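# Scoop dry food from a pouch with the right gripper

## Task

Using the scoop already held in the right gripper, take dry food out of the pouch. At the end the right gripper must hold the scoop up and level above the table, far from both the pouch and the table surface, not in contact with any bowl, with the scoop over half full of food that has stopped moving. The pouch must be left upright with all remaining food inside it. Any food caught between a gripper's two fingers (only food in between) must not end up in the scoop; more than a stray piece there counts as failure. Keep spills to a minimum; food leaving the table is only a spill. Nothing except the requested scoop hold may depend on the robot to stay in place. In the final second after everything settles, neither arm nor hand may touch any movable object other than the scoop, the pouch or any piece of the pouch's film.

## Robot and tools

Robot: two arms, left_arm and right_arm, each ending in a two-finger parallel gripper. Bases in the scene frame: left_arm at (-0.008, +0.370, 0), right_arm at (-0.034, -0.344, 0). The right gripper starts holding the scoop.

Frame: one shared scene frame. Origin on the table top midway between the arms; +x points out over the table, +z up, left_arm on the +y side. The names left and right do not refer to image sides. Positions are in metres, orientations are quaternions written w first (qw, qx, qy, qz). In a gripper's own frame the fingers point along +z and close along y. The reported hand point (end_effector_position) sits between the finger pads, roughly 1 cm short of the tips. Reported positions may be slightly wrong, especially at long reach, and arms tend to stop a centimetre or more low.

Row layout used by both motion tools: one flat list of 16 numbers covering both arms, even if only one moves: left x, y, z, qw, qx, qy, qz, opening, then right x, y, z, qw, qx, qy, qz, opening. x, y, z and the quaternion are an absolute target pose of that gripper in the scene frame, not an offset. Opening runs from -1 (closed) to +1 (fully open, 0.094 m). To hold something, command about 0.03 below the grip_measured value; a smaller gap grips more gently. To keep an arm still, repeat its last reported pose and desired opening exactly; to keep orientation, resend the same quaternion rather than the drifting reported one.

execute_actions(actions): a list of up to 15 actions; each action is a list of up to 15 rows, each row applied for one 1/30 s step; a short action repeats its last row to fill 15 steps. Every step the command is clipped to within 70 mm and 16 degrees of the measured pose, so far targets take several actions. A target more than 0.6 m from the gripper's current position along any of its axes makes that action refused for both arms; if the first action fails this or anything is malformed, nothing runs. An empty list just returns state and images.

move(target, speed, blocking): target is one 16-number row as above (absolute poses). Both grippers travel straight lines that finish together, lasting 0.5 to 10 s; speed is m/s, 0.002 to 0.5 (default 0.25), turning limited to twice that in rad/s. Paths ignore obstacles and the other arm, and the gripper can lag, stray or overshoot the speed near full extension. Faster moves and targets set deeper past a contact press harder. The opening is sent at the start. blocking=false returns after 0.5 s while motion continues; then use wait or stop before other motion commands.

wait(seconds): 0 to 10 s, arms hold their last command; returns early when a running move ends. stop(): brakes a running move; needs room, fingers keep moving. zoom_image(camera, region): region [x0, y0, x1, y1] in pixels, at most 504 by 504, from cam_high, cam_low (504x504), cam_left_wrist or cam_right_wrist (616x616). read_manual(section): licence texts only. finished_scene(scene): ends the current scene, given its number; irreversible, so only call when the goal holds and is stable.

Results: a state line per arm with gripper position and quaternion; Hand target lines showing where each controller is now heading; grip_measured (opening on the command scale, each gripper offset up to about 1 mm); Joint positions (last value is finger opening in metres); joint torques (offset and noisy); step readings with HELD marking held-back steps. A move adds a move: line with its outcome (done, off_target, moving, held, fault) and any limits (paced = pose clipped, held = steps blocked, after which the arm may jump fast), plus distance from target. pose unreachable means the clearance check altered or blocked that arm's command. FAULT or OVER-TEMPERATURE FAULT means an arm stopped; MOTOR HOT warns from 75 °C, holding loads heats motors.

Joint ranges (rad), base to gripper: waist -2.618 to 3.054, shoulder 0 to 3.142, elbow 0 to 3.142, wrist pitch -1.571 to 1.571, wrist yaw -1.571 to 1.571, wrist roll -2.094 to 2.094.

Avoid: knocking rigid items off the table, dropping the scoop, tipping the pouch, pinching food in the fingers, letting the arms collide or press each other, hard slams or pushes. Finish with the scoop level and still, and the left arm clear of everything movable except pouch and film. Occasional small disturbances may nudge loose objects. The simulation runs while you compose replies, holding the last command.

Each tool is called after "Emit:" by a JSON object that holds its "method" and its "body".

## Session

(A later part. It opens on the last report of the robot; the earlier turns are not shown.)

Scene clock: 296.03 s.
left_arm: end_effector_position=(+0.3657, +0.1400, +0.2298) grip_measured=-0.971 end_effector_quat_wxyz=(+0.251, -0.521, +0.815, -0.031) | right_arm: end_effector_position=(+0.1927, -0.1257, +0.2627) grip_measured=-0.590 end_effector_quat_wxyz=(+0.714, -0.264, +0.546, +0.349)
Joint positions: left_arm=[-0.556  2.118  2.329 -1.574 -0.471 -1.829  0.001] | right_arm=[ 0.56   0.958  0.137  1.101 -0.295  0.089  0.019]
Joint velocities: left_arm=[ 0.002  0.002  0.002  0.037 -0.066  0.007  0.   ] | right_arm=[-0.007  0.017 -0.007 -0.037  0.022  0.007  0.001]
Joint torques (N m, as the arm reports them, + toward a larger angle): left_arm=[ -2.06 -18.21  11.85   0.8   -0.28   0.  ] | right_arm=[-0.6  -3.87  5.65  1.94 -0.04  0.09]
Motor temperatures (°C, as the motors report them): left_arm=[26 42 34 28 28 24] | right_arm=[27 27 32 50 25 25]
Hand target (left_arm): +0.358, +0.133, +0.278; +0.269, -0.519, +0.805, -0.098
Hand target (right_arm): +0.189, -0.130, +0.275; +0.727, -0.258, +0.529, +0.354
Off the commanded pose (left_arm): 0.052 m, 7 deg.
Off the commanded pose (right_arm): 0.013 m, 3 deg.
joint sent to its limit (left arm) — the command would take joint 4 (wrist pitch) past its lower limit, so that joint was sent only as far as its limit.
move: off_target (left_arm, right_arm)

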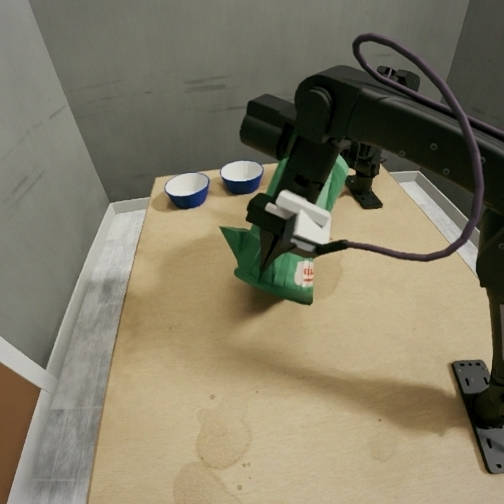

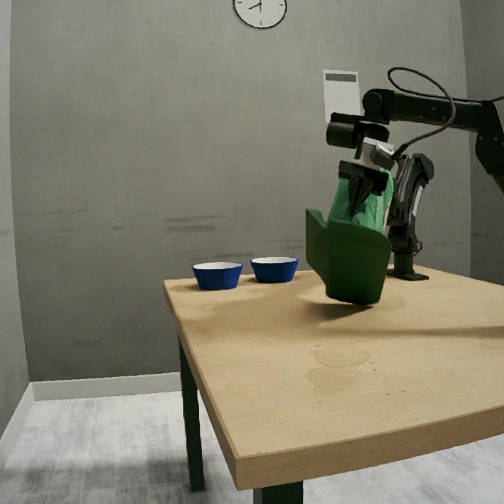

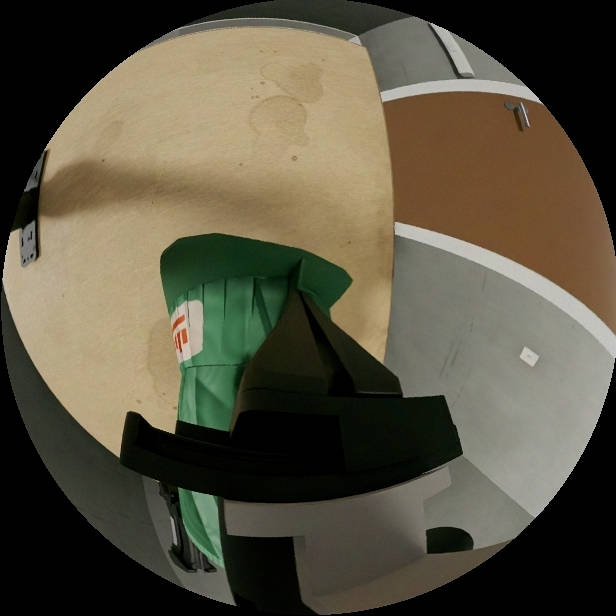

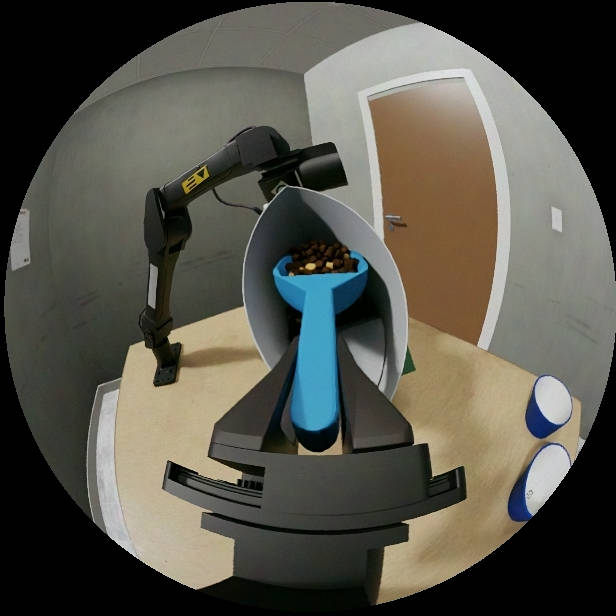

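Emit:
{"method": "move", "body": {"target": [0.387,0.20,0.215,0.056,-0.587,0.807,0.041,-1,0.175,-0.15,0.33,0.76,-0.236,0.484,0.37,-0.7], "speed": 0.06}}

Emit:
{"method": "move", "body": {"target": [0.395,0.23,0.16,-0.014,-0.588,0.809,-0.01,-1,0.175,-0.15,0.37,0.81,-0.19,0.39,0.395,-0.7], "speed": 0.06}}

Emit:
{"method": "zoom_image", "body": {"camera": "cam_right_wrist", "region": [230,150,410,330]}}

Scene clock: 305.47 s.
left_arm: end_effector_position=(+0.3826, +0.1930, +0.1726) grip_measured=-0.971 end_effector_quat_wxyz=(+0.080, -0.577, +0.813, -0.008) | right_arm: end_effector_position=(+0.1789, -0.1456, +0.3035) grip_measured=-0.590 end_effector_quat_wxyz=(+0.738, -0.241, +0.514, +0.365)
Joint positions: left_arm=[-0.301  2.169  2.258 -1.574 -0.136 -1.713  0.001] | right_arm=[ 0.514  0.743  0.166  0.961 -0.322  0.148  0.019]
Joint velocities: left_arm=[-0.002  0.002  0.002  0.037  0.007 -0.066 -0.001] | right_arm=[ 0.002 -0.002  0.012 -0.037 -0.081 -0.007  0.   ]
Joint torques (N m, as the arm reports them, + toward a larger angle): left_arm=[  1.26 -19.36   9.01   0.61  -0.13   0.11] | right_arm=[-0.7  -2.62  8.27  1.78  0.07  0.13]
Motor temperatures (°C, as the motors report them): left_arm=[26 43 34 28 28 24] | right_arm=[27 27 32 50 25 25]
Hand target (left_arm): +0.385, +0.201, +0.213; +0.107, -0.579, +0.807, -0.053
Hand target (right_arm): +0.173, -0.151, +0.329; +0.758, -0.236, +0.483, +0.370
Off the commanded pose (left_arm): 0.043 m, 6 deg.
Off the commanded pose (right_arm): 0.027 m, 4 deg.
joint sent to its limit (left arm) — the command would take joint 4 (wrist pitch) past its lower limit, so that joint was sent only as far as its limit.
move: off_target (left_arm, right_arm)

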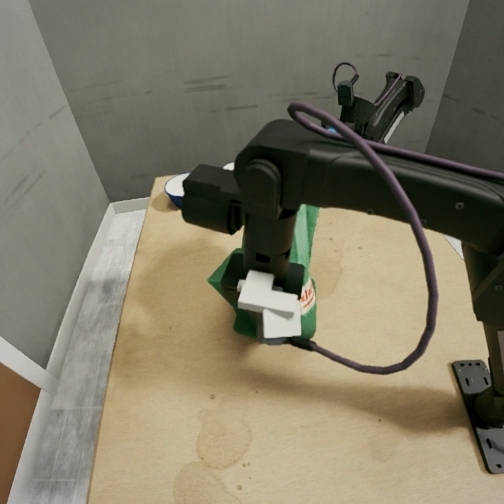

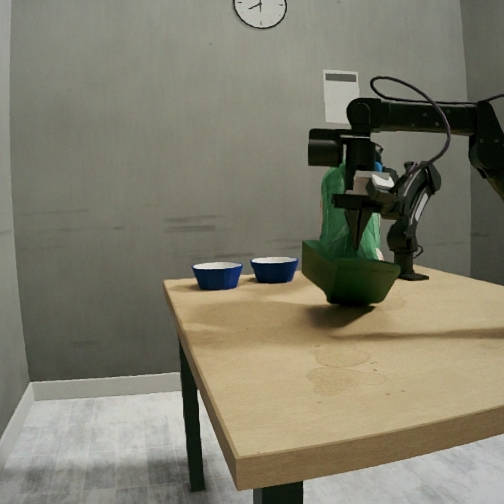

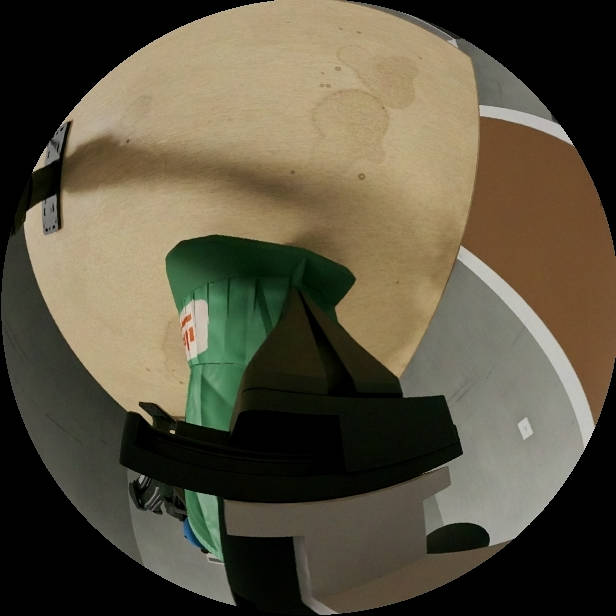

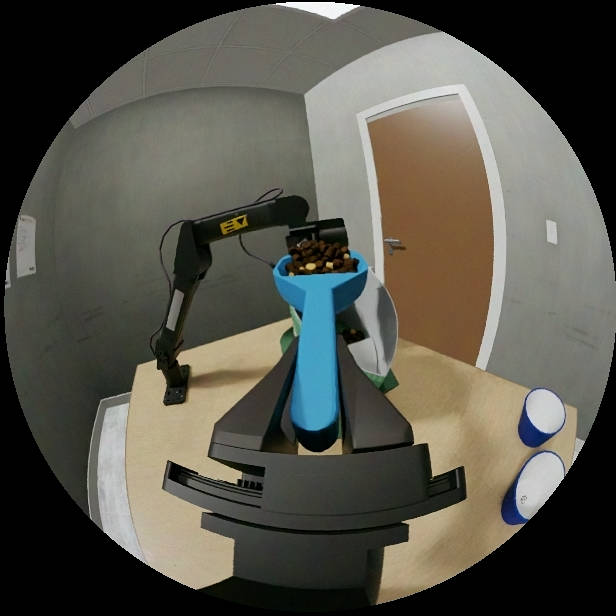

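Scene clock: 308.53 s.
left_arm: end_effector_position=(+0.3944, +0.2231, +0.1252) grip_measured=-0.971 end_effector_quat_wxyz=(-0.016, -0.585, +0.811, +0.001) | right_arm: end_effector_position=(+0.1781, -0.1473, +0.3505) grip_measured=-0.590 end_effector_quat_wxyz=(+0.796, -0.201, +0.417, +0.390)
Joint positions: left_arm=[-0.158  2.253  2.212 -1.55   0.025 -1.593  0.001] | right_arm=[ 0.546  0.992  0.198  1.427 -0.261  0.192  0.019]
Joint velocities: left_arm=[-0.012  0.007  0.007  0.022  0.007 -0.022 -0.   ] | right_arm=[-0.007  0.002  0.022 -0.095 -0.051  0.037 -0.   ]
Joint torques (N m, as the arm reports them, + toward a larger angle): left_arm=[  1.39 -19.13   8.43   0.24   0.09   0.08] | right_arm=[ 0.67 -1.09  7.44  1.65  0.27  0.06]
Motor temperatures (°C, as the motors report them): left_arm=[26 43 34 28 28 24] | right_arm=[27 27 32 50 25 25]
Hand target (left_arm): +0.394, +0.230, +0.158; -0.001, -0.588, +0.809, -0.028
Hand target (right_arm): +0.174, -0.151, +0.369; +0.809, -0.190, +0.390, +0.396
Off the commanded pose (left_arm): 0.035 m, 1 deg.
Off the commanded pose (right_arm): 0.020 m, 4 deg.
joint sent to its limit (left arm) — the command would take joint 4 (wrist pitch) past its lower limit, so that joint was sent only as far as its limit.
move: off_target (left_arm, right_arm)

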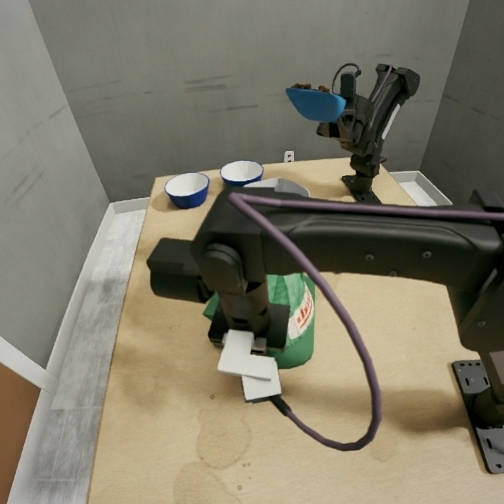

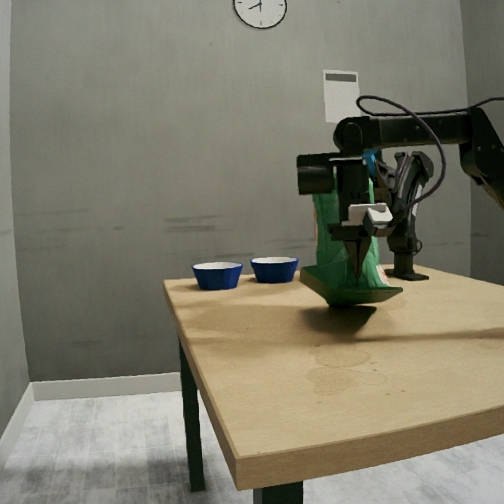

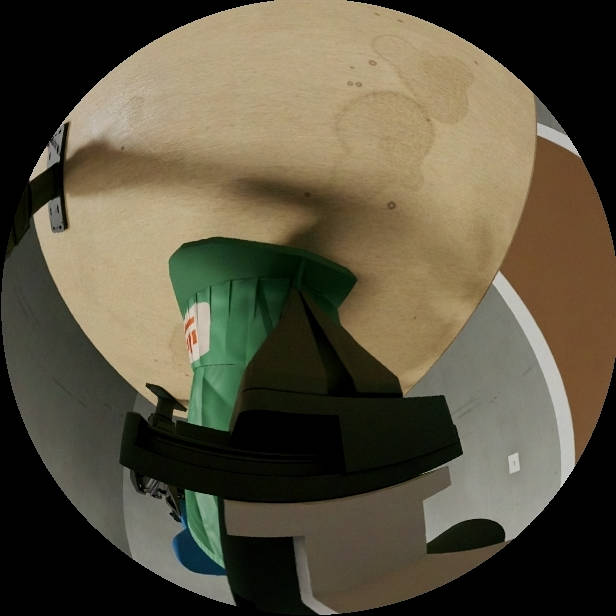

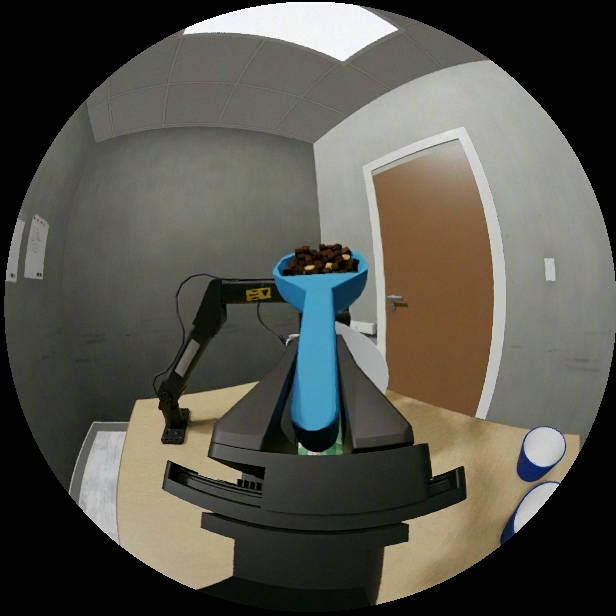

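Region (230, 150, 410, 330) of cam_right_wrist's 616x616 image, scaled by 2.800, with more detail than that image has.

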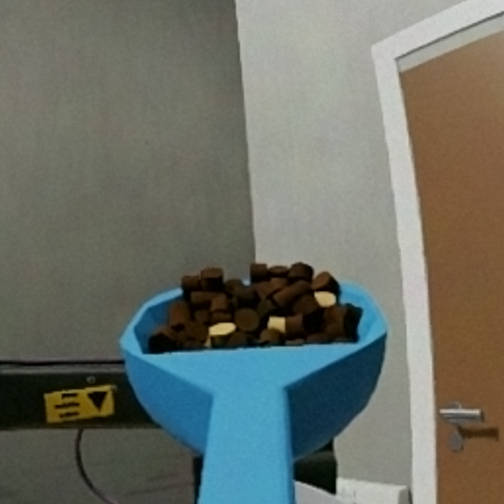

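Emit:
{"method": "move", "body": {"target": [0.405,0.265,0.048,-0.189,-0.572,0.786,-0.137,-1,0.24,-0.27,0.34,0.79,-0.053,0.607,0.069,-0.7], "speed": 0.07}}

Emit:
{"method": "zoom_image", "body": {"camera": "cam_low", "region": [180,100,440,320]}}

Emit:
{"method": "zoom_image", "body": {"camera": "cam_high", "region": [180,60,380,200]}}

Scene clock: 318.70 s.
left_arm: end_effector_position=(+0.4098, +0.2575, +0.0368) grip_measured=-0.971 end_effector_quat_wxyz=(-0.173, -0.565, +0.797, -0.126) | right_arm: end_effector_position=(+0.2416, -0.2646, +0.3129) grip_measured=-0.590 end_effector_quat_wxyz=(+0.768, -0.065, +0.633, +0.072)
Joint positions: left_arm=[ 0.087  2.333  1.929 -1.27   0.419 -1.31   0.001] | right_arm=[ 0.368  0.534  0.342  0.388  0.208 -0.05   0.019]
Joint velocities: left_arm=[-0.022 -0.042 -0.012  0.007 -0.007  0.022 -0.001] | right_arm=[-0.007 -0.002 -0.012 -0.022 -0.022 -0.051 -0.   ]
Joint torques (N m, as the arm reports them, + toward a larger angle): left_arm=[  2.17 -15.34   5.9    0.03   0.54   0.07] | right_arm=[-0.65 -1.11  8.67  2.    0.11 -0.14]
Motor temperatures (°C, as the motors report them): left_arm=[26 43 33 28 28 24] | right_arm=[27 27 33 49 25 25]
Hand target (left_arm): +0.405, +0.264, +0.047; -0.190, -0.572, +0.786, -0.137
Hand target (right_arm): +0.236, -0.272, +0.339; +0.791, -0.053, +0.606, +0.068
Off the commanded pose (left_arm): 0.014 m, 3 deg.
Off the commanded pose (right_arm): 0.028 m, 4 deg.
move: off_target (left_arm, right_arm)

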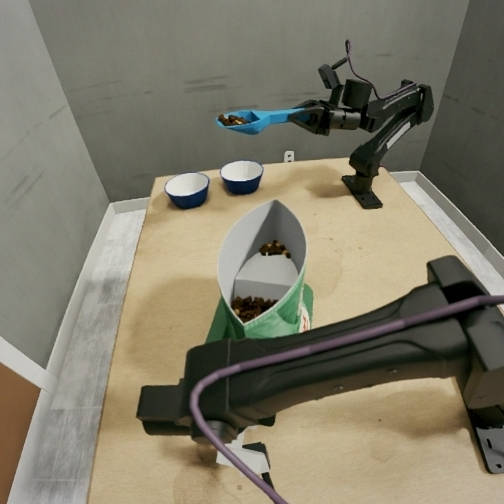

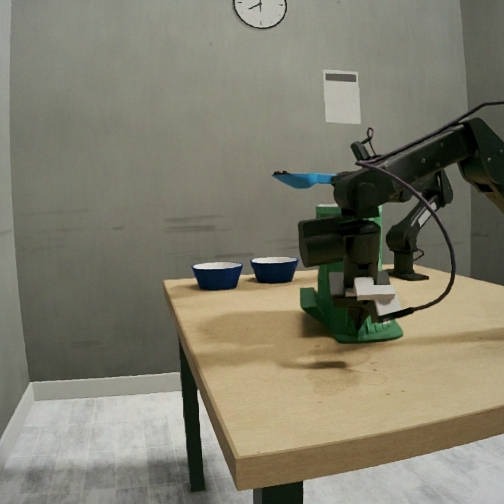

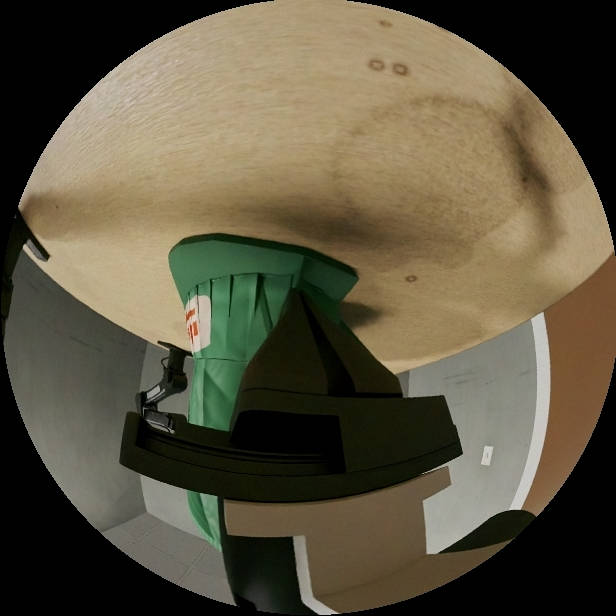

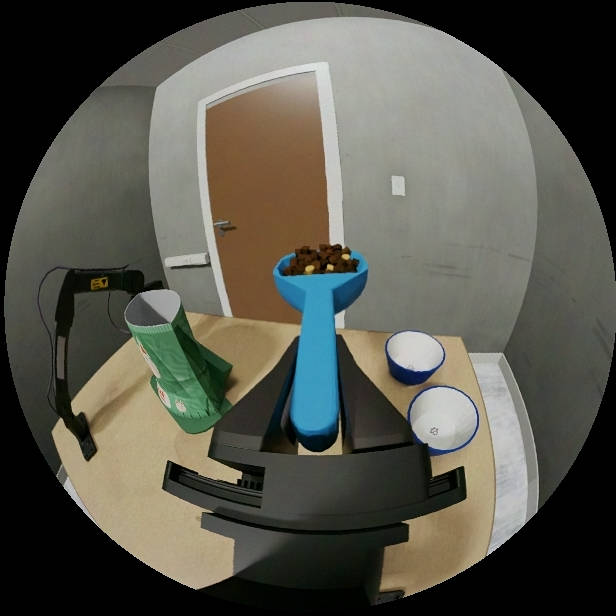

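Region (180, 100, 440, 320) of cam_low's 504x504 image, scaled by 1.938, with more detail than that image has; it fills the top 426 rows of this view, and the rest is white.

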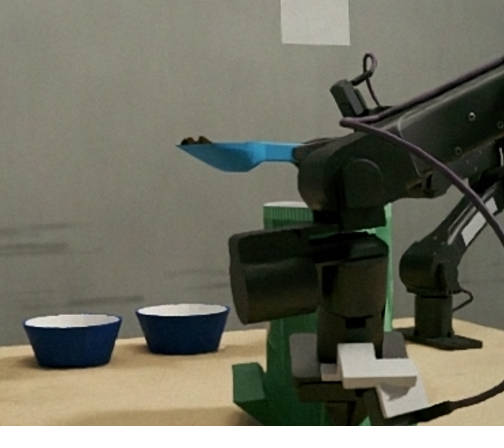

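Region (180, 60, 380, 200) of cam_high's 504x504 image, scaled by 2.520, with more detail than that image has; it fills the top 353 rows of this view, and the rest is white.

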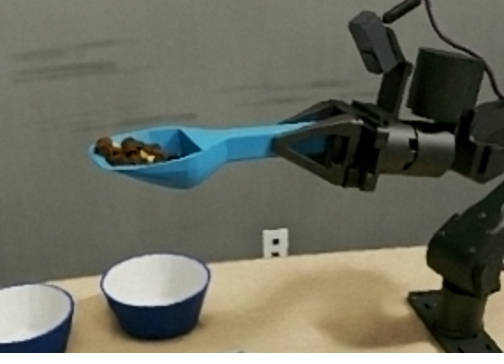

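Emit:
{"method": "move", "body": {"target": [0.405,0.265,0.048,-0.189,-0.572,0.786,-0.137,-1,0.21,-0.28,0.46,0.94,-0.029,0.325,0.082,-0.7], "speed": 0.07}}

Emit:
{"method": "zoom_image", "body": {"camera": "cam_right_wrist", "region": [230,150,410,330]}}

Scene clock: 328.53 s.
left_arm: end_effector_position=(+0.4097, +0.2575, +0.0364) grip_measured=-0.971 end_effector_quat_wxyz=(-0.174, -0.565, +0.796, -0.126) | right_arm: end_effector_position=(+0.2171, -0.2773, +0.4428) grip_measured=-0.590 end_effector_quat_wxyz=(+0.931, -0.029, +0.354, +0.087)
Joint positions: left_arm=[ 0.087  2.334  1.929 -1.27   0.422 -1.31   0.001] | right_arm=[ 0.287  0.882  0.379  1.353  0.101 -0.102  0.019]
Joint velocities: left_arm=[-0.012 -0.002 -0.007  0.037  0.022  0.022 -0.001] | right_arm=[ 0.017  0.017 -0.012  0.022 -0.037 -0.037 -0.001]
Joint torques (N m, as the arm reports them, + toward a larger angle): left_arm=[  2.15 -15.58   6.08   0.03   0.51   0.09] | right_arm=[-0.7  -0.79  7.81  1.22 -0.17 -0.08]
Motor temperatures (°C, as the motors report them): left_arm=[26 42 33 28 28 24] | right_arm=[27 27 33 49 25 25]
Hand target (left_arm): +0.405, +0.265, +0.048; -0.189, -0.572, +0.786, -0.137
Hand target (right_arm): +0.209, -0.280, +0.459; +0.941, -0.029, +0.326, +0.084
Off the commanded pose (left_arm): 0.015 m, 2 deg.
Off the commanded pose (right_arm): 0.019 m, 4 deg.
move: off_target (left_arm, right_arm)

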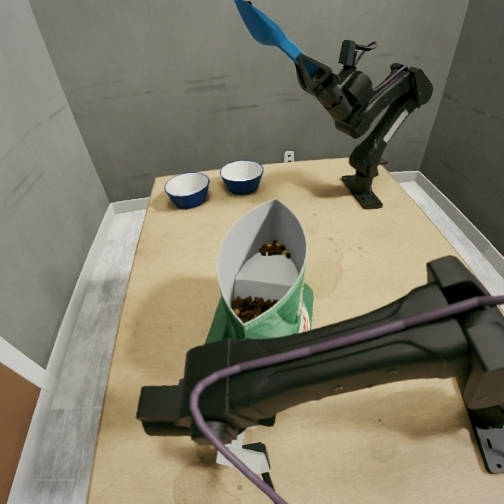

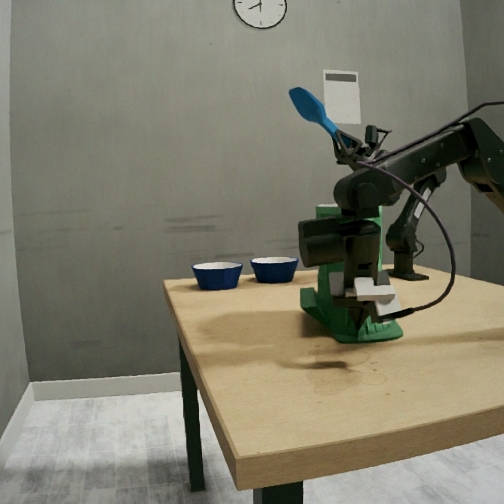

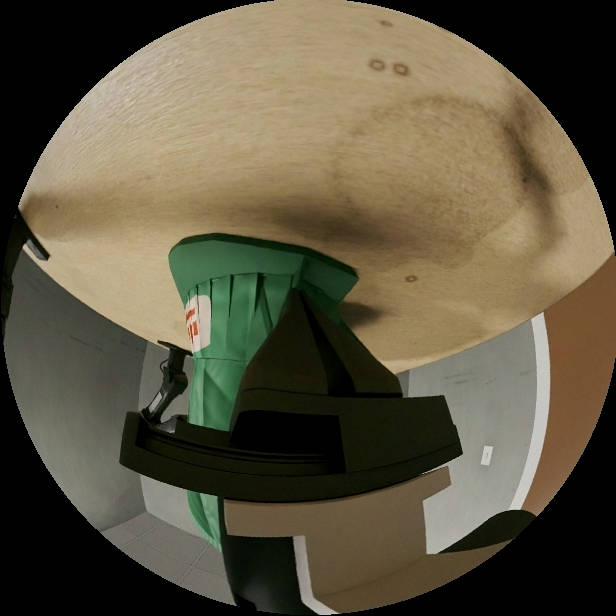

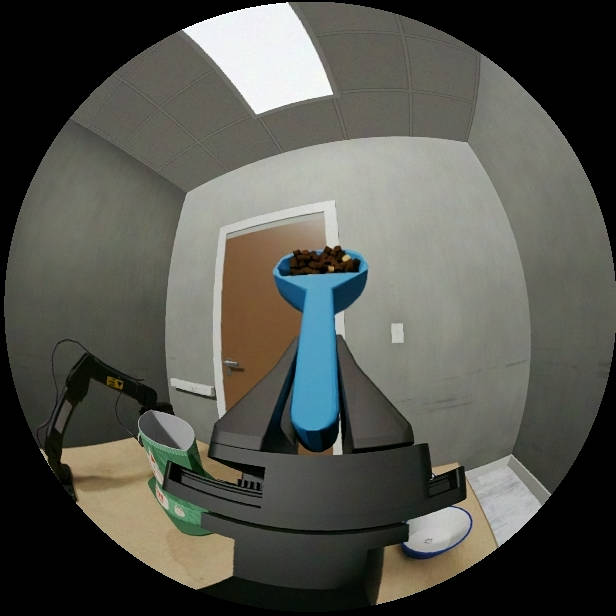

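Region (230, 150, 410, 330) of cam_right_wrist's 616x616 image, scaled by 2.800, with more detail than that image has.

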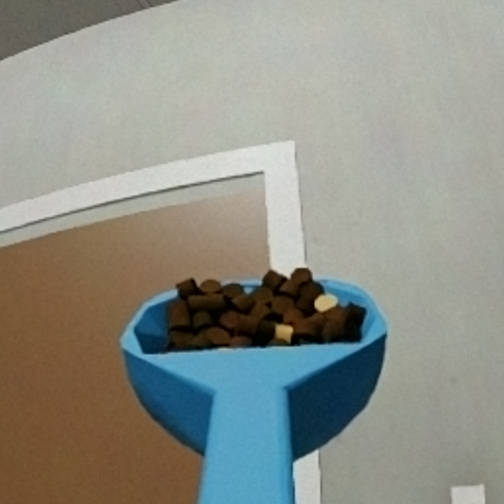

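Back to level, lower for a better top view.

Emit:
{"method": "move", "body": {"target": [0.405,0.265,0.048,-0.189,-0.572,0.786,-0.137,-1,0.30,-0.24,0.27,0.79,-0.053,0.607,0.069,-0.7], "speed": 0.08}}

Emit:
{"method": "zoom_image", "body": {"camera": "cam_high", "region": [170,100,290,190]}}

Scene clock: 337.53 s.
left_arm: end_effector_position=(+0.4097, +0.2576, +0.0364) grip_measured=-0.971 end_effector_quat_wxyz=(-0.175, -0.565, +0.796, -0.127) | right_arm: end_effector_position=(+0.3039, -0.2410, +0.2628) grip_measured=-0.590 end_effector_quat_wxyz=(+0.782, -0.061, +0.617, +0.060)
Joint positions: left_arm=[ 0.088  2.334  1.929 -1.27   0.423 -1.309  0.001] | right_arm=[ 0.369  1.166  0.259  1.146  0.227 -0.076  0.019]
Joint velocities: left_arm=[-0.017 -0.032 -0.007  0.007 -0.007 -0.022 -0.001] | right_arm=[ 0.012  0.017 -0.002 -0.051 -0.051 -0.022 -0.   ]
Joint torques (N m, as the arm reports them, + toward a larger angle): left_arm=[  2.12 -15.58   6.09   0.02   0.51   0.09] | right_arm=[ 0.69 -3.18  5.77  2.04  0.07  0.1 ]
Motor temperatures (°C, as the motors report them): left_arm=[26 42 33 28 28 24] | right_arm=[27 27 33 48 25 25]
Hand target (left_arm): +0.405, +0.265, +0.048; -0.189, -0.572, +0.786, -0.137
Hand target (right_arm): +0.303, -0.240, +0.270; +0.790, -0.053, +0.607, +0.067
Off the commanded pose (left_arm): 0.015 m, 2 deg.
Off the commanded pose (right_arm): 0.008 m, 2 deg.
move: off_target (left_arm)

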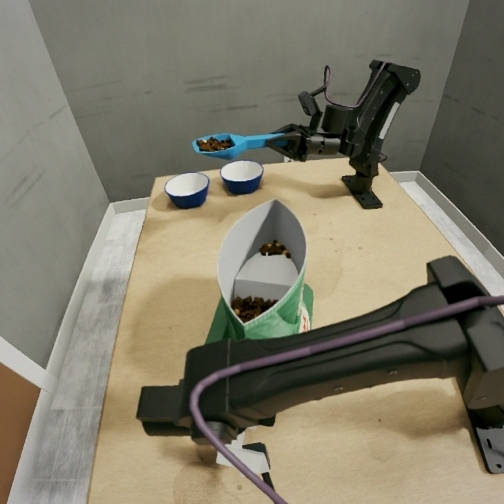

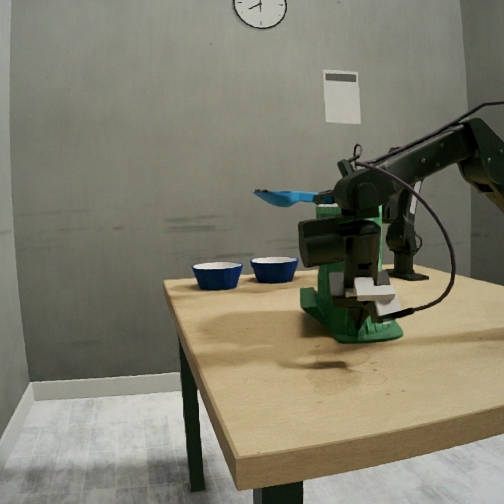

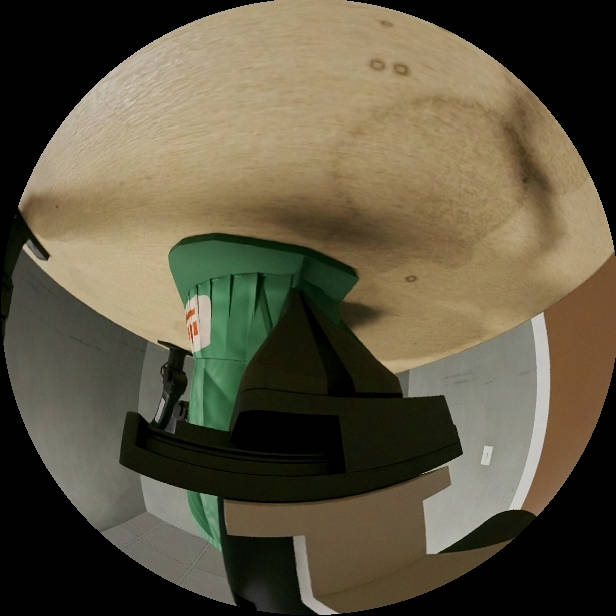

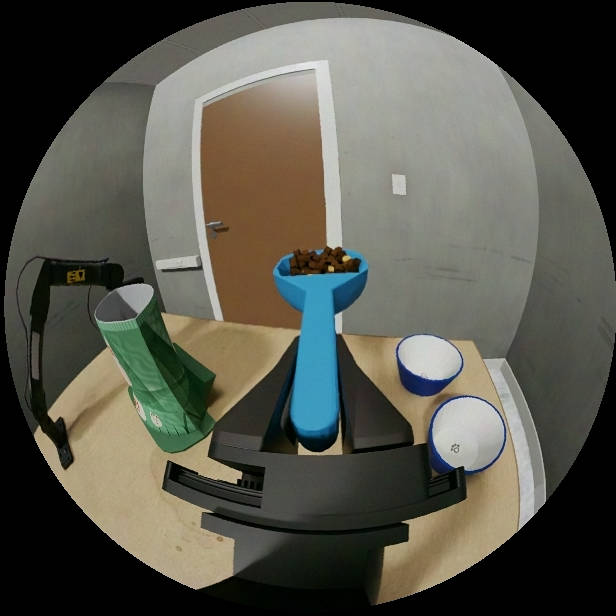

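Region (170, 100, 290, 190) of cam_high's 504x504 image, scaled by 4.200, with more detail than that image has; it fills the top 378 rows of this view, and the rest is white.

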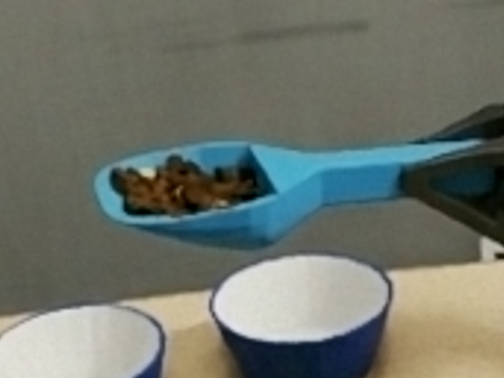

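Emit:
{"method": "move", "body": {"target": [0.405,0.265,0.048,-0.189,-0.572,0.786,-0.137,-1,0.30,-0.24,0.27,0.791,-0.147,0.592,-0.055,-0.7], "speed": 0.08}}

Emit:
{"method": "zoom_image", "body": {"camera": "cam_high", "region": [180,115,270,180]}}

Scene clock: 350.50 s.
left_arm: end_effector_position=(+0.4097, +0.2575, +0.0363) grip_measured=-0.971 end_effector_quat_wxyz=(-0.176, -0.566, +0.796, -0.128) | right_arm: end_effector_position=(+0.3047, -0.2395, +0.2574) grip_measured=-0.590 end_effector_quat_wxyz=(+0.776, -0.153, +0.610, -0.053)
Joint positions: left_arm=[ 0.089  2.335  1.929 -1.27   0.426 -1.309  0.001] | right_arm=[ 0.373  1.166  0.259  1.123  0.229 -0.364  0.019]
Joint velocities: left_arm=[-0.007  0.007  0.007 -0.022 -0.051 -0.022  0.   ] | right_arm=[ 0.002 -0.002  0.002 -0.037 -0.022 -0.066 -0.   ]
Joint torques (N m, as the arm reports them, + toward a larger angle): left_arm=[  2.01 -15.64   6.1    0.03   0.48   0.08] | right_arm=[ 0.63 -4.39  5.28  2.18  0.06 -0.1 ]
Motor temperatures (°C, as the motors report them): left_arm=[26 42 32 28 28 24] | right_arm=[27 27 32 49 25 25]
Hand target (left_arm): +0.405, +0.265, +0.048; -0.189, -0.572, +0.786, -0.137
Hand target (right_arm): +0.300, -0.240, +0.270; +0.790, -0.147, +0.592, -0.055
Off the commanded pose (left_arm): 0.015 m, 2 deg.
Off the commanded pose (right_arm): 0.013 m, 3 deg.
move: off_target (left_arm, right_arm)

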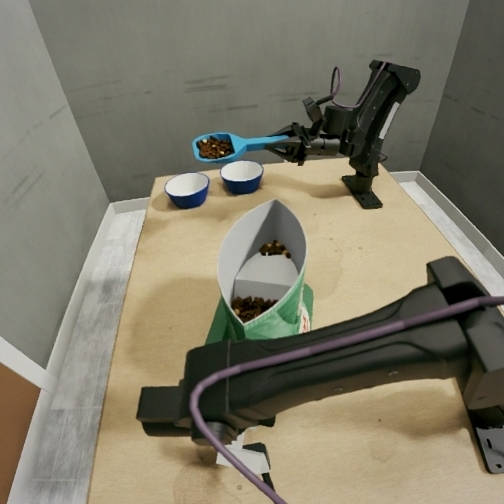

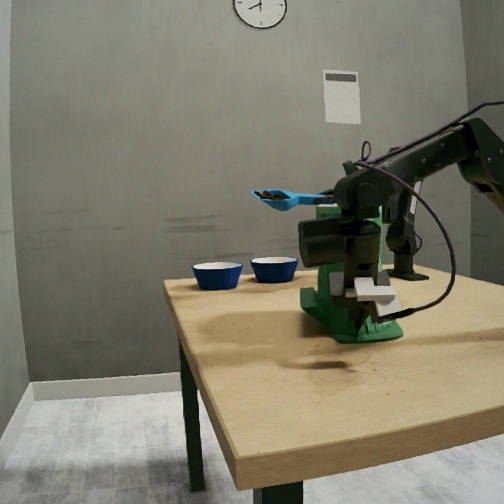

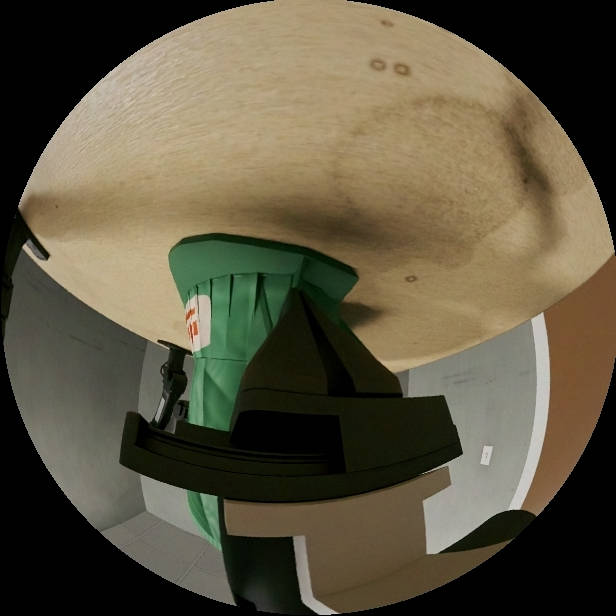

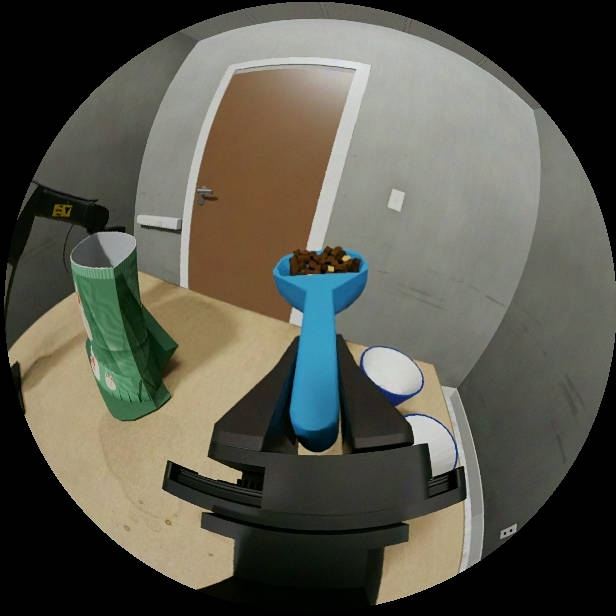

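Region (180, 115, 270, 180) of cam_high's 504x504 image, scaled by 5.600, with more detail than that image has.

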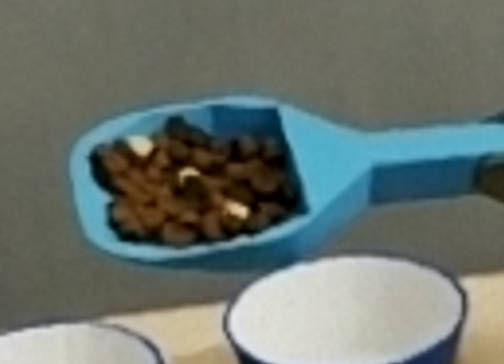

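Emit:
{"method": "move", "body": {"target": [0.405,0.265,0.048,-0.189,-0.572,0.786,-0.137,-0.3,0.29,-0.25,0.29,0.79,-0.053,0.607,0.069,-0.7], "speed": 0.08}}

Emit:
{"method": "move", "body": {"target": [0.42,0.34,0.11,-0.189,-0.572,0.786,-0.137,-0.3,0.29,-0.25,0.29,0.79,-0.053,0.607,0.069,-0.7], "speed": 0.1}}

Emit:
{"method": "zoom_image", "body": {"camera": "cam_low", "region": [180,120,440,360]}}

Scene clock: 356.47 s.
left_arm: end_effector_position=(+0.4067, +0.2616, +0.0383) grip_measured=-0.302 end_effector_quat_wxyz=(-0.189, -0.572, +0.788, -0.131) | right_arm: end_effector_position=(+0.2927, -0.2480, +0.2675) grip_measured=-0.590 end_effector_quat_wxyz=(+0.770, -0.063, +0.632, +0.057)
Joint positions: left_arm=[ 0.106  2.335  1.929 -1.291  0.447 -1.306  0.033] | right_arm=[ 0.36   1.006  0.259  0.946  0.221 -0.07   0.019]
Joint velocities: left_arm=[-0.002 -0.002 -0.007  0.037  0.022 -0.095 -0.001] | right_arm=[ 0.017 -0.002 -0.017 -0.037 -0.051  0.051 -0.   ]
Joint torques (N m, as the arm reports them, + toward a larger angle): left_arm=[  0.8  -15.61   6.12   0.15   0.3    0.08] | right_arm=[-0.7  -4.87  7.2   1.98 -0.17  0.13]
Motor temperatures (°C, as the motors report them): left_arm=[26 41 32 27 28 24] | right_arm=[27 27 32 50 25 25]
Hand target (left_arm): +0.405, +0.265, +0.048; -0.189, -0.572, +0.786, -0.137
Hand target (right_arm): +0.289, -0.250, +0.290; +0.790, -0.053, +0.607, +0.069
Off the commanded pose (left_arm): 0.010 m, 1 deg.
Off the commanded pose (right_arm): 0.023 m, 4 deg.
move: off_target (right_arm)

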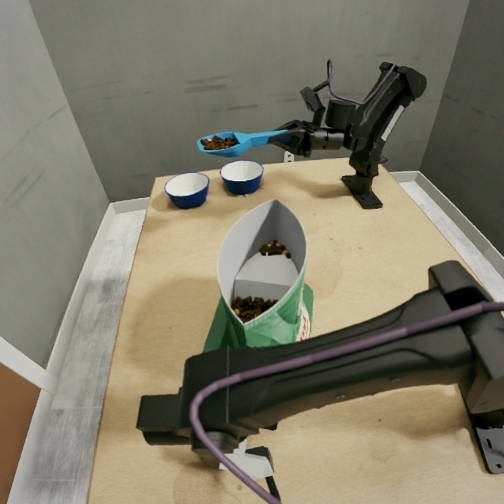

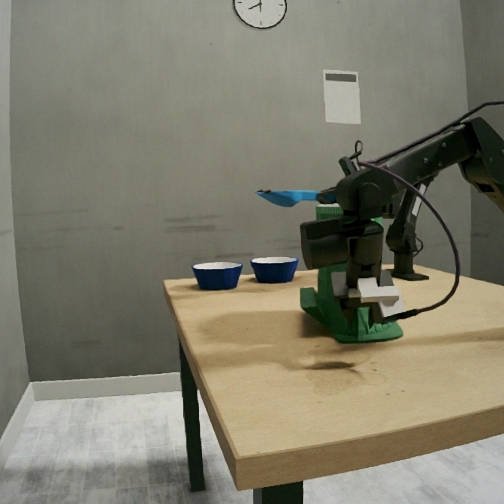

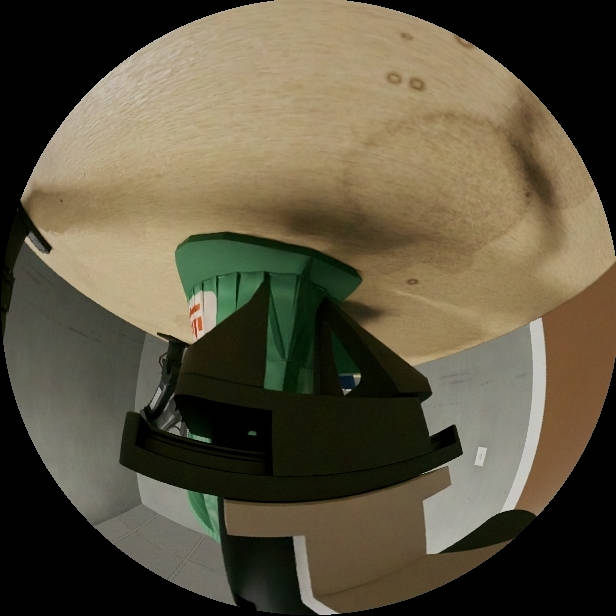

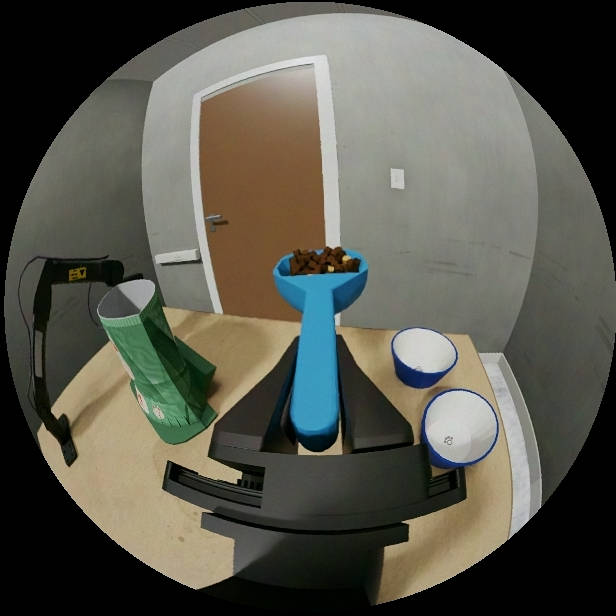

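Scene clock: 357.97 s.
left_arm: end_effector_position=(+0.4155, +0.3363, +0.0914) grip_measured=-0.302 end_effector_quat_wxyz=(-0.183, -0.585, +0.777, -0.145) | right_arm: end_effector_position=(+0.2934, -0.2475, +0.2630) grip_measured=-0.590 end_effector_quat_wxyz=(+0.764, -0.065, +0.639, +0.057)
Joint positions: left_arm=[ 0.282  2.356  2.171 -1.56   0.441 -1.155  0.033] | right_arm=[ 0.36   1.006  0.259  0.927  0.22  -0.067  0.019]
Joint velocities: left_arm=[-0.012  0.007  0.007  0.051 -0.037 -0.037  0.   ] | right_arm=[-0.007  0.012  0.007 -0.022 -0.066 -0.037 -0.   ]
Joint torques (N m, as the arm reports them, + toward a larger angle): left_arm=[  0.32 -16.25   8.88   0.07   0.17   0.08] | right_arm=[-0.85 -4.52  7.14  2.18 -0.12  0.04]
Motor temperatures (°C, as the motors report them): left_arm=[26 41 33 27 28 24] | right_arm=[27 27 32 50 25 25]
Hand target (left_arm): +0.419, +0.340, +0.110; -0.162, -0.580, +0.783, -0.155
Hand target (right_arm): +0.289, -0.250, +0.290; +0.790, -0.053, +0.607, +0.069
Off the commanded pose (left_arm): 0.019 m, 2 deg.
Off the commanded pose (right_arm): 0.027 m, 5 deg.
joint sent to its limit (left arm) — the command would take joint 4 (wrist pitch) past its lower limit, so that joint was sent only as far as its limit.
move: off_target (left_arm, right_arm)

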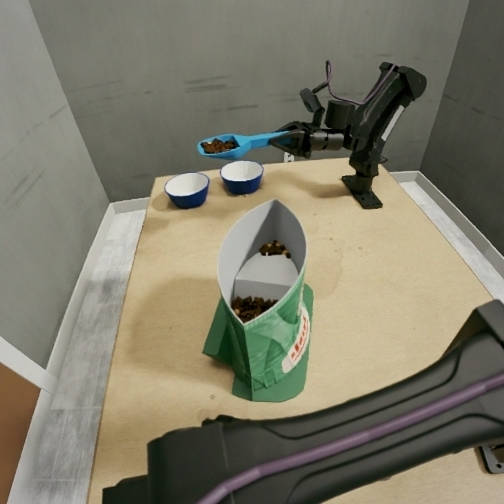

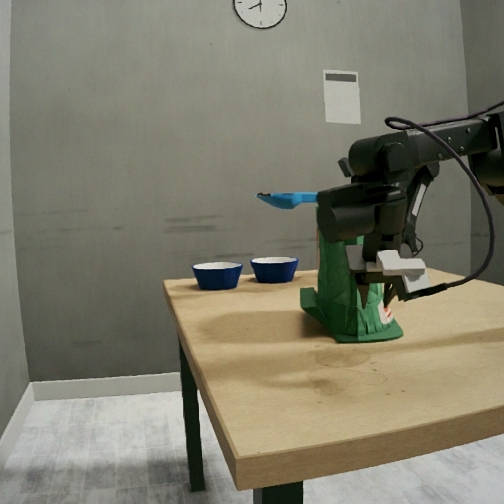

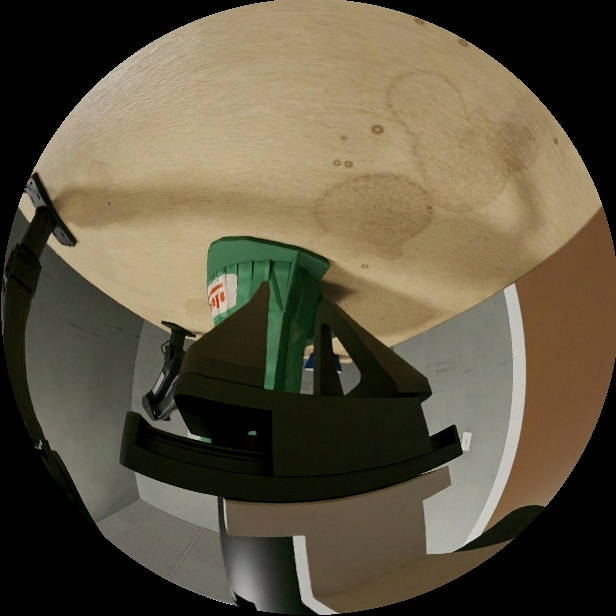

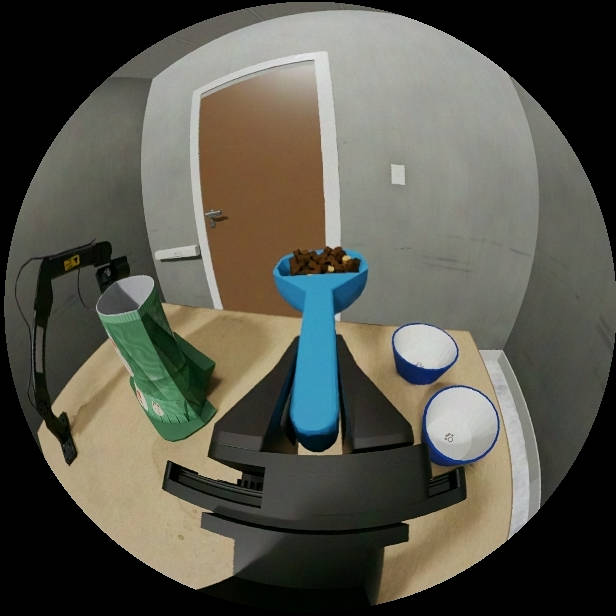

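Region (180, 120, 440, 360) of cam_low's 504x504 image, scaled by 1.938, with more detail than that image has; it fills the top 465 rows of this view, and the rest is white.

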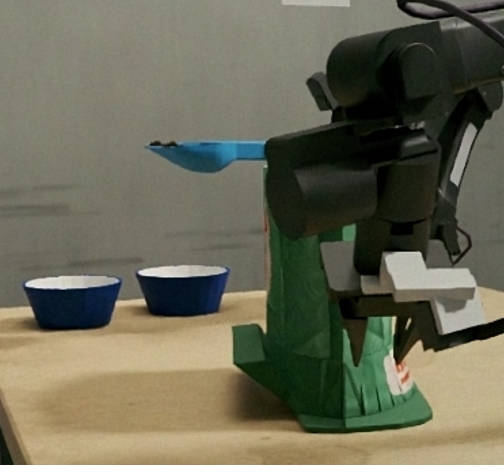

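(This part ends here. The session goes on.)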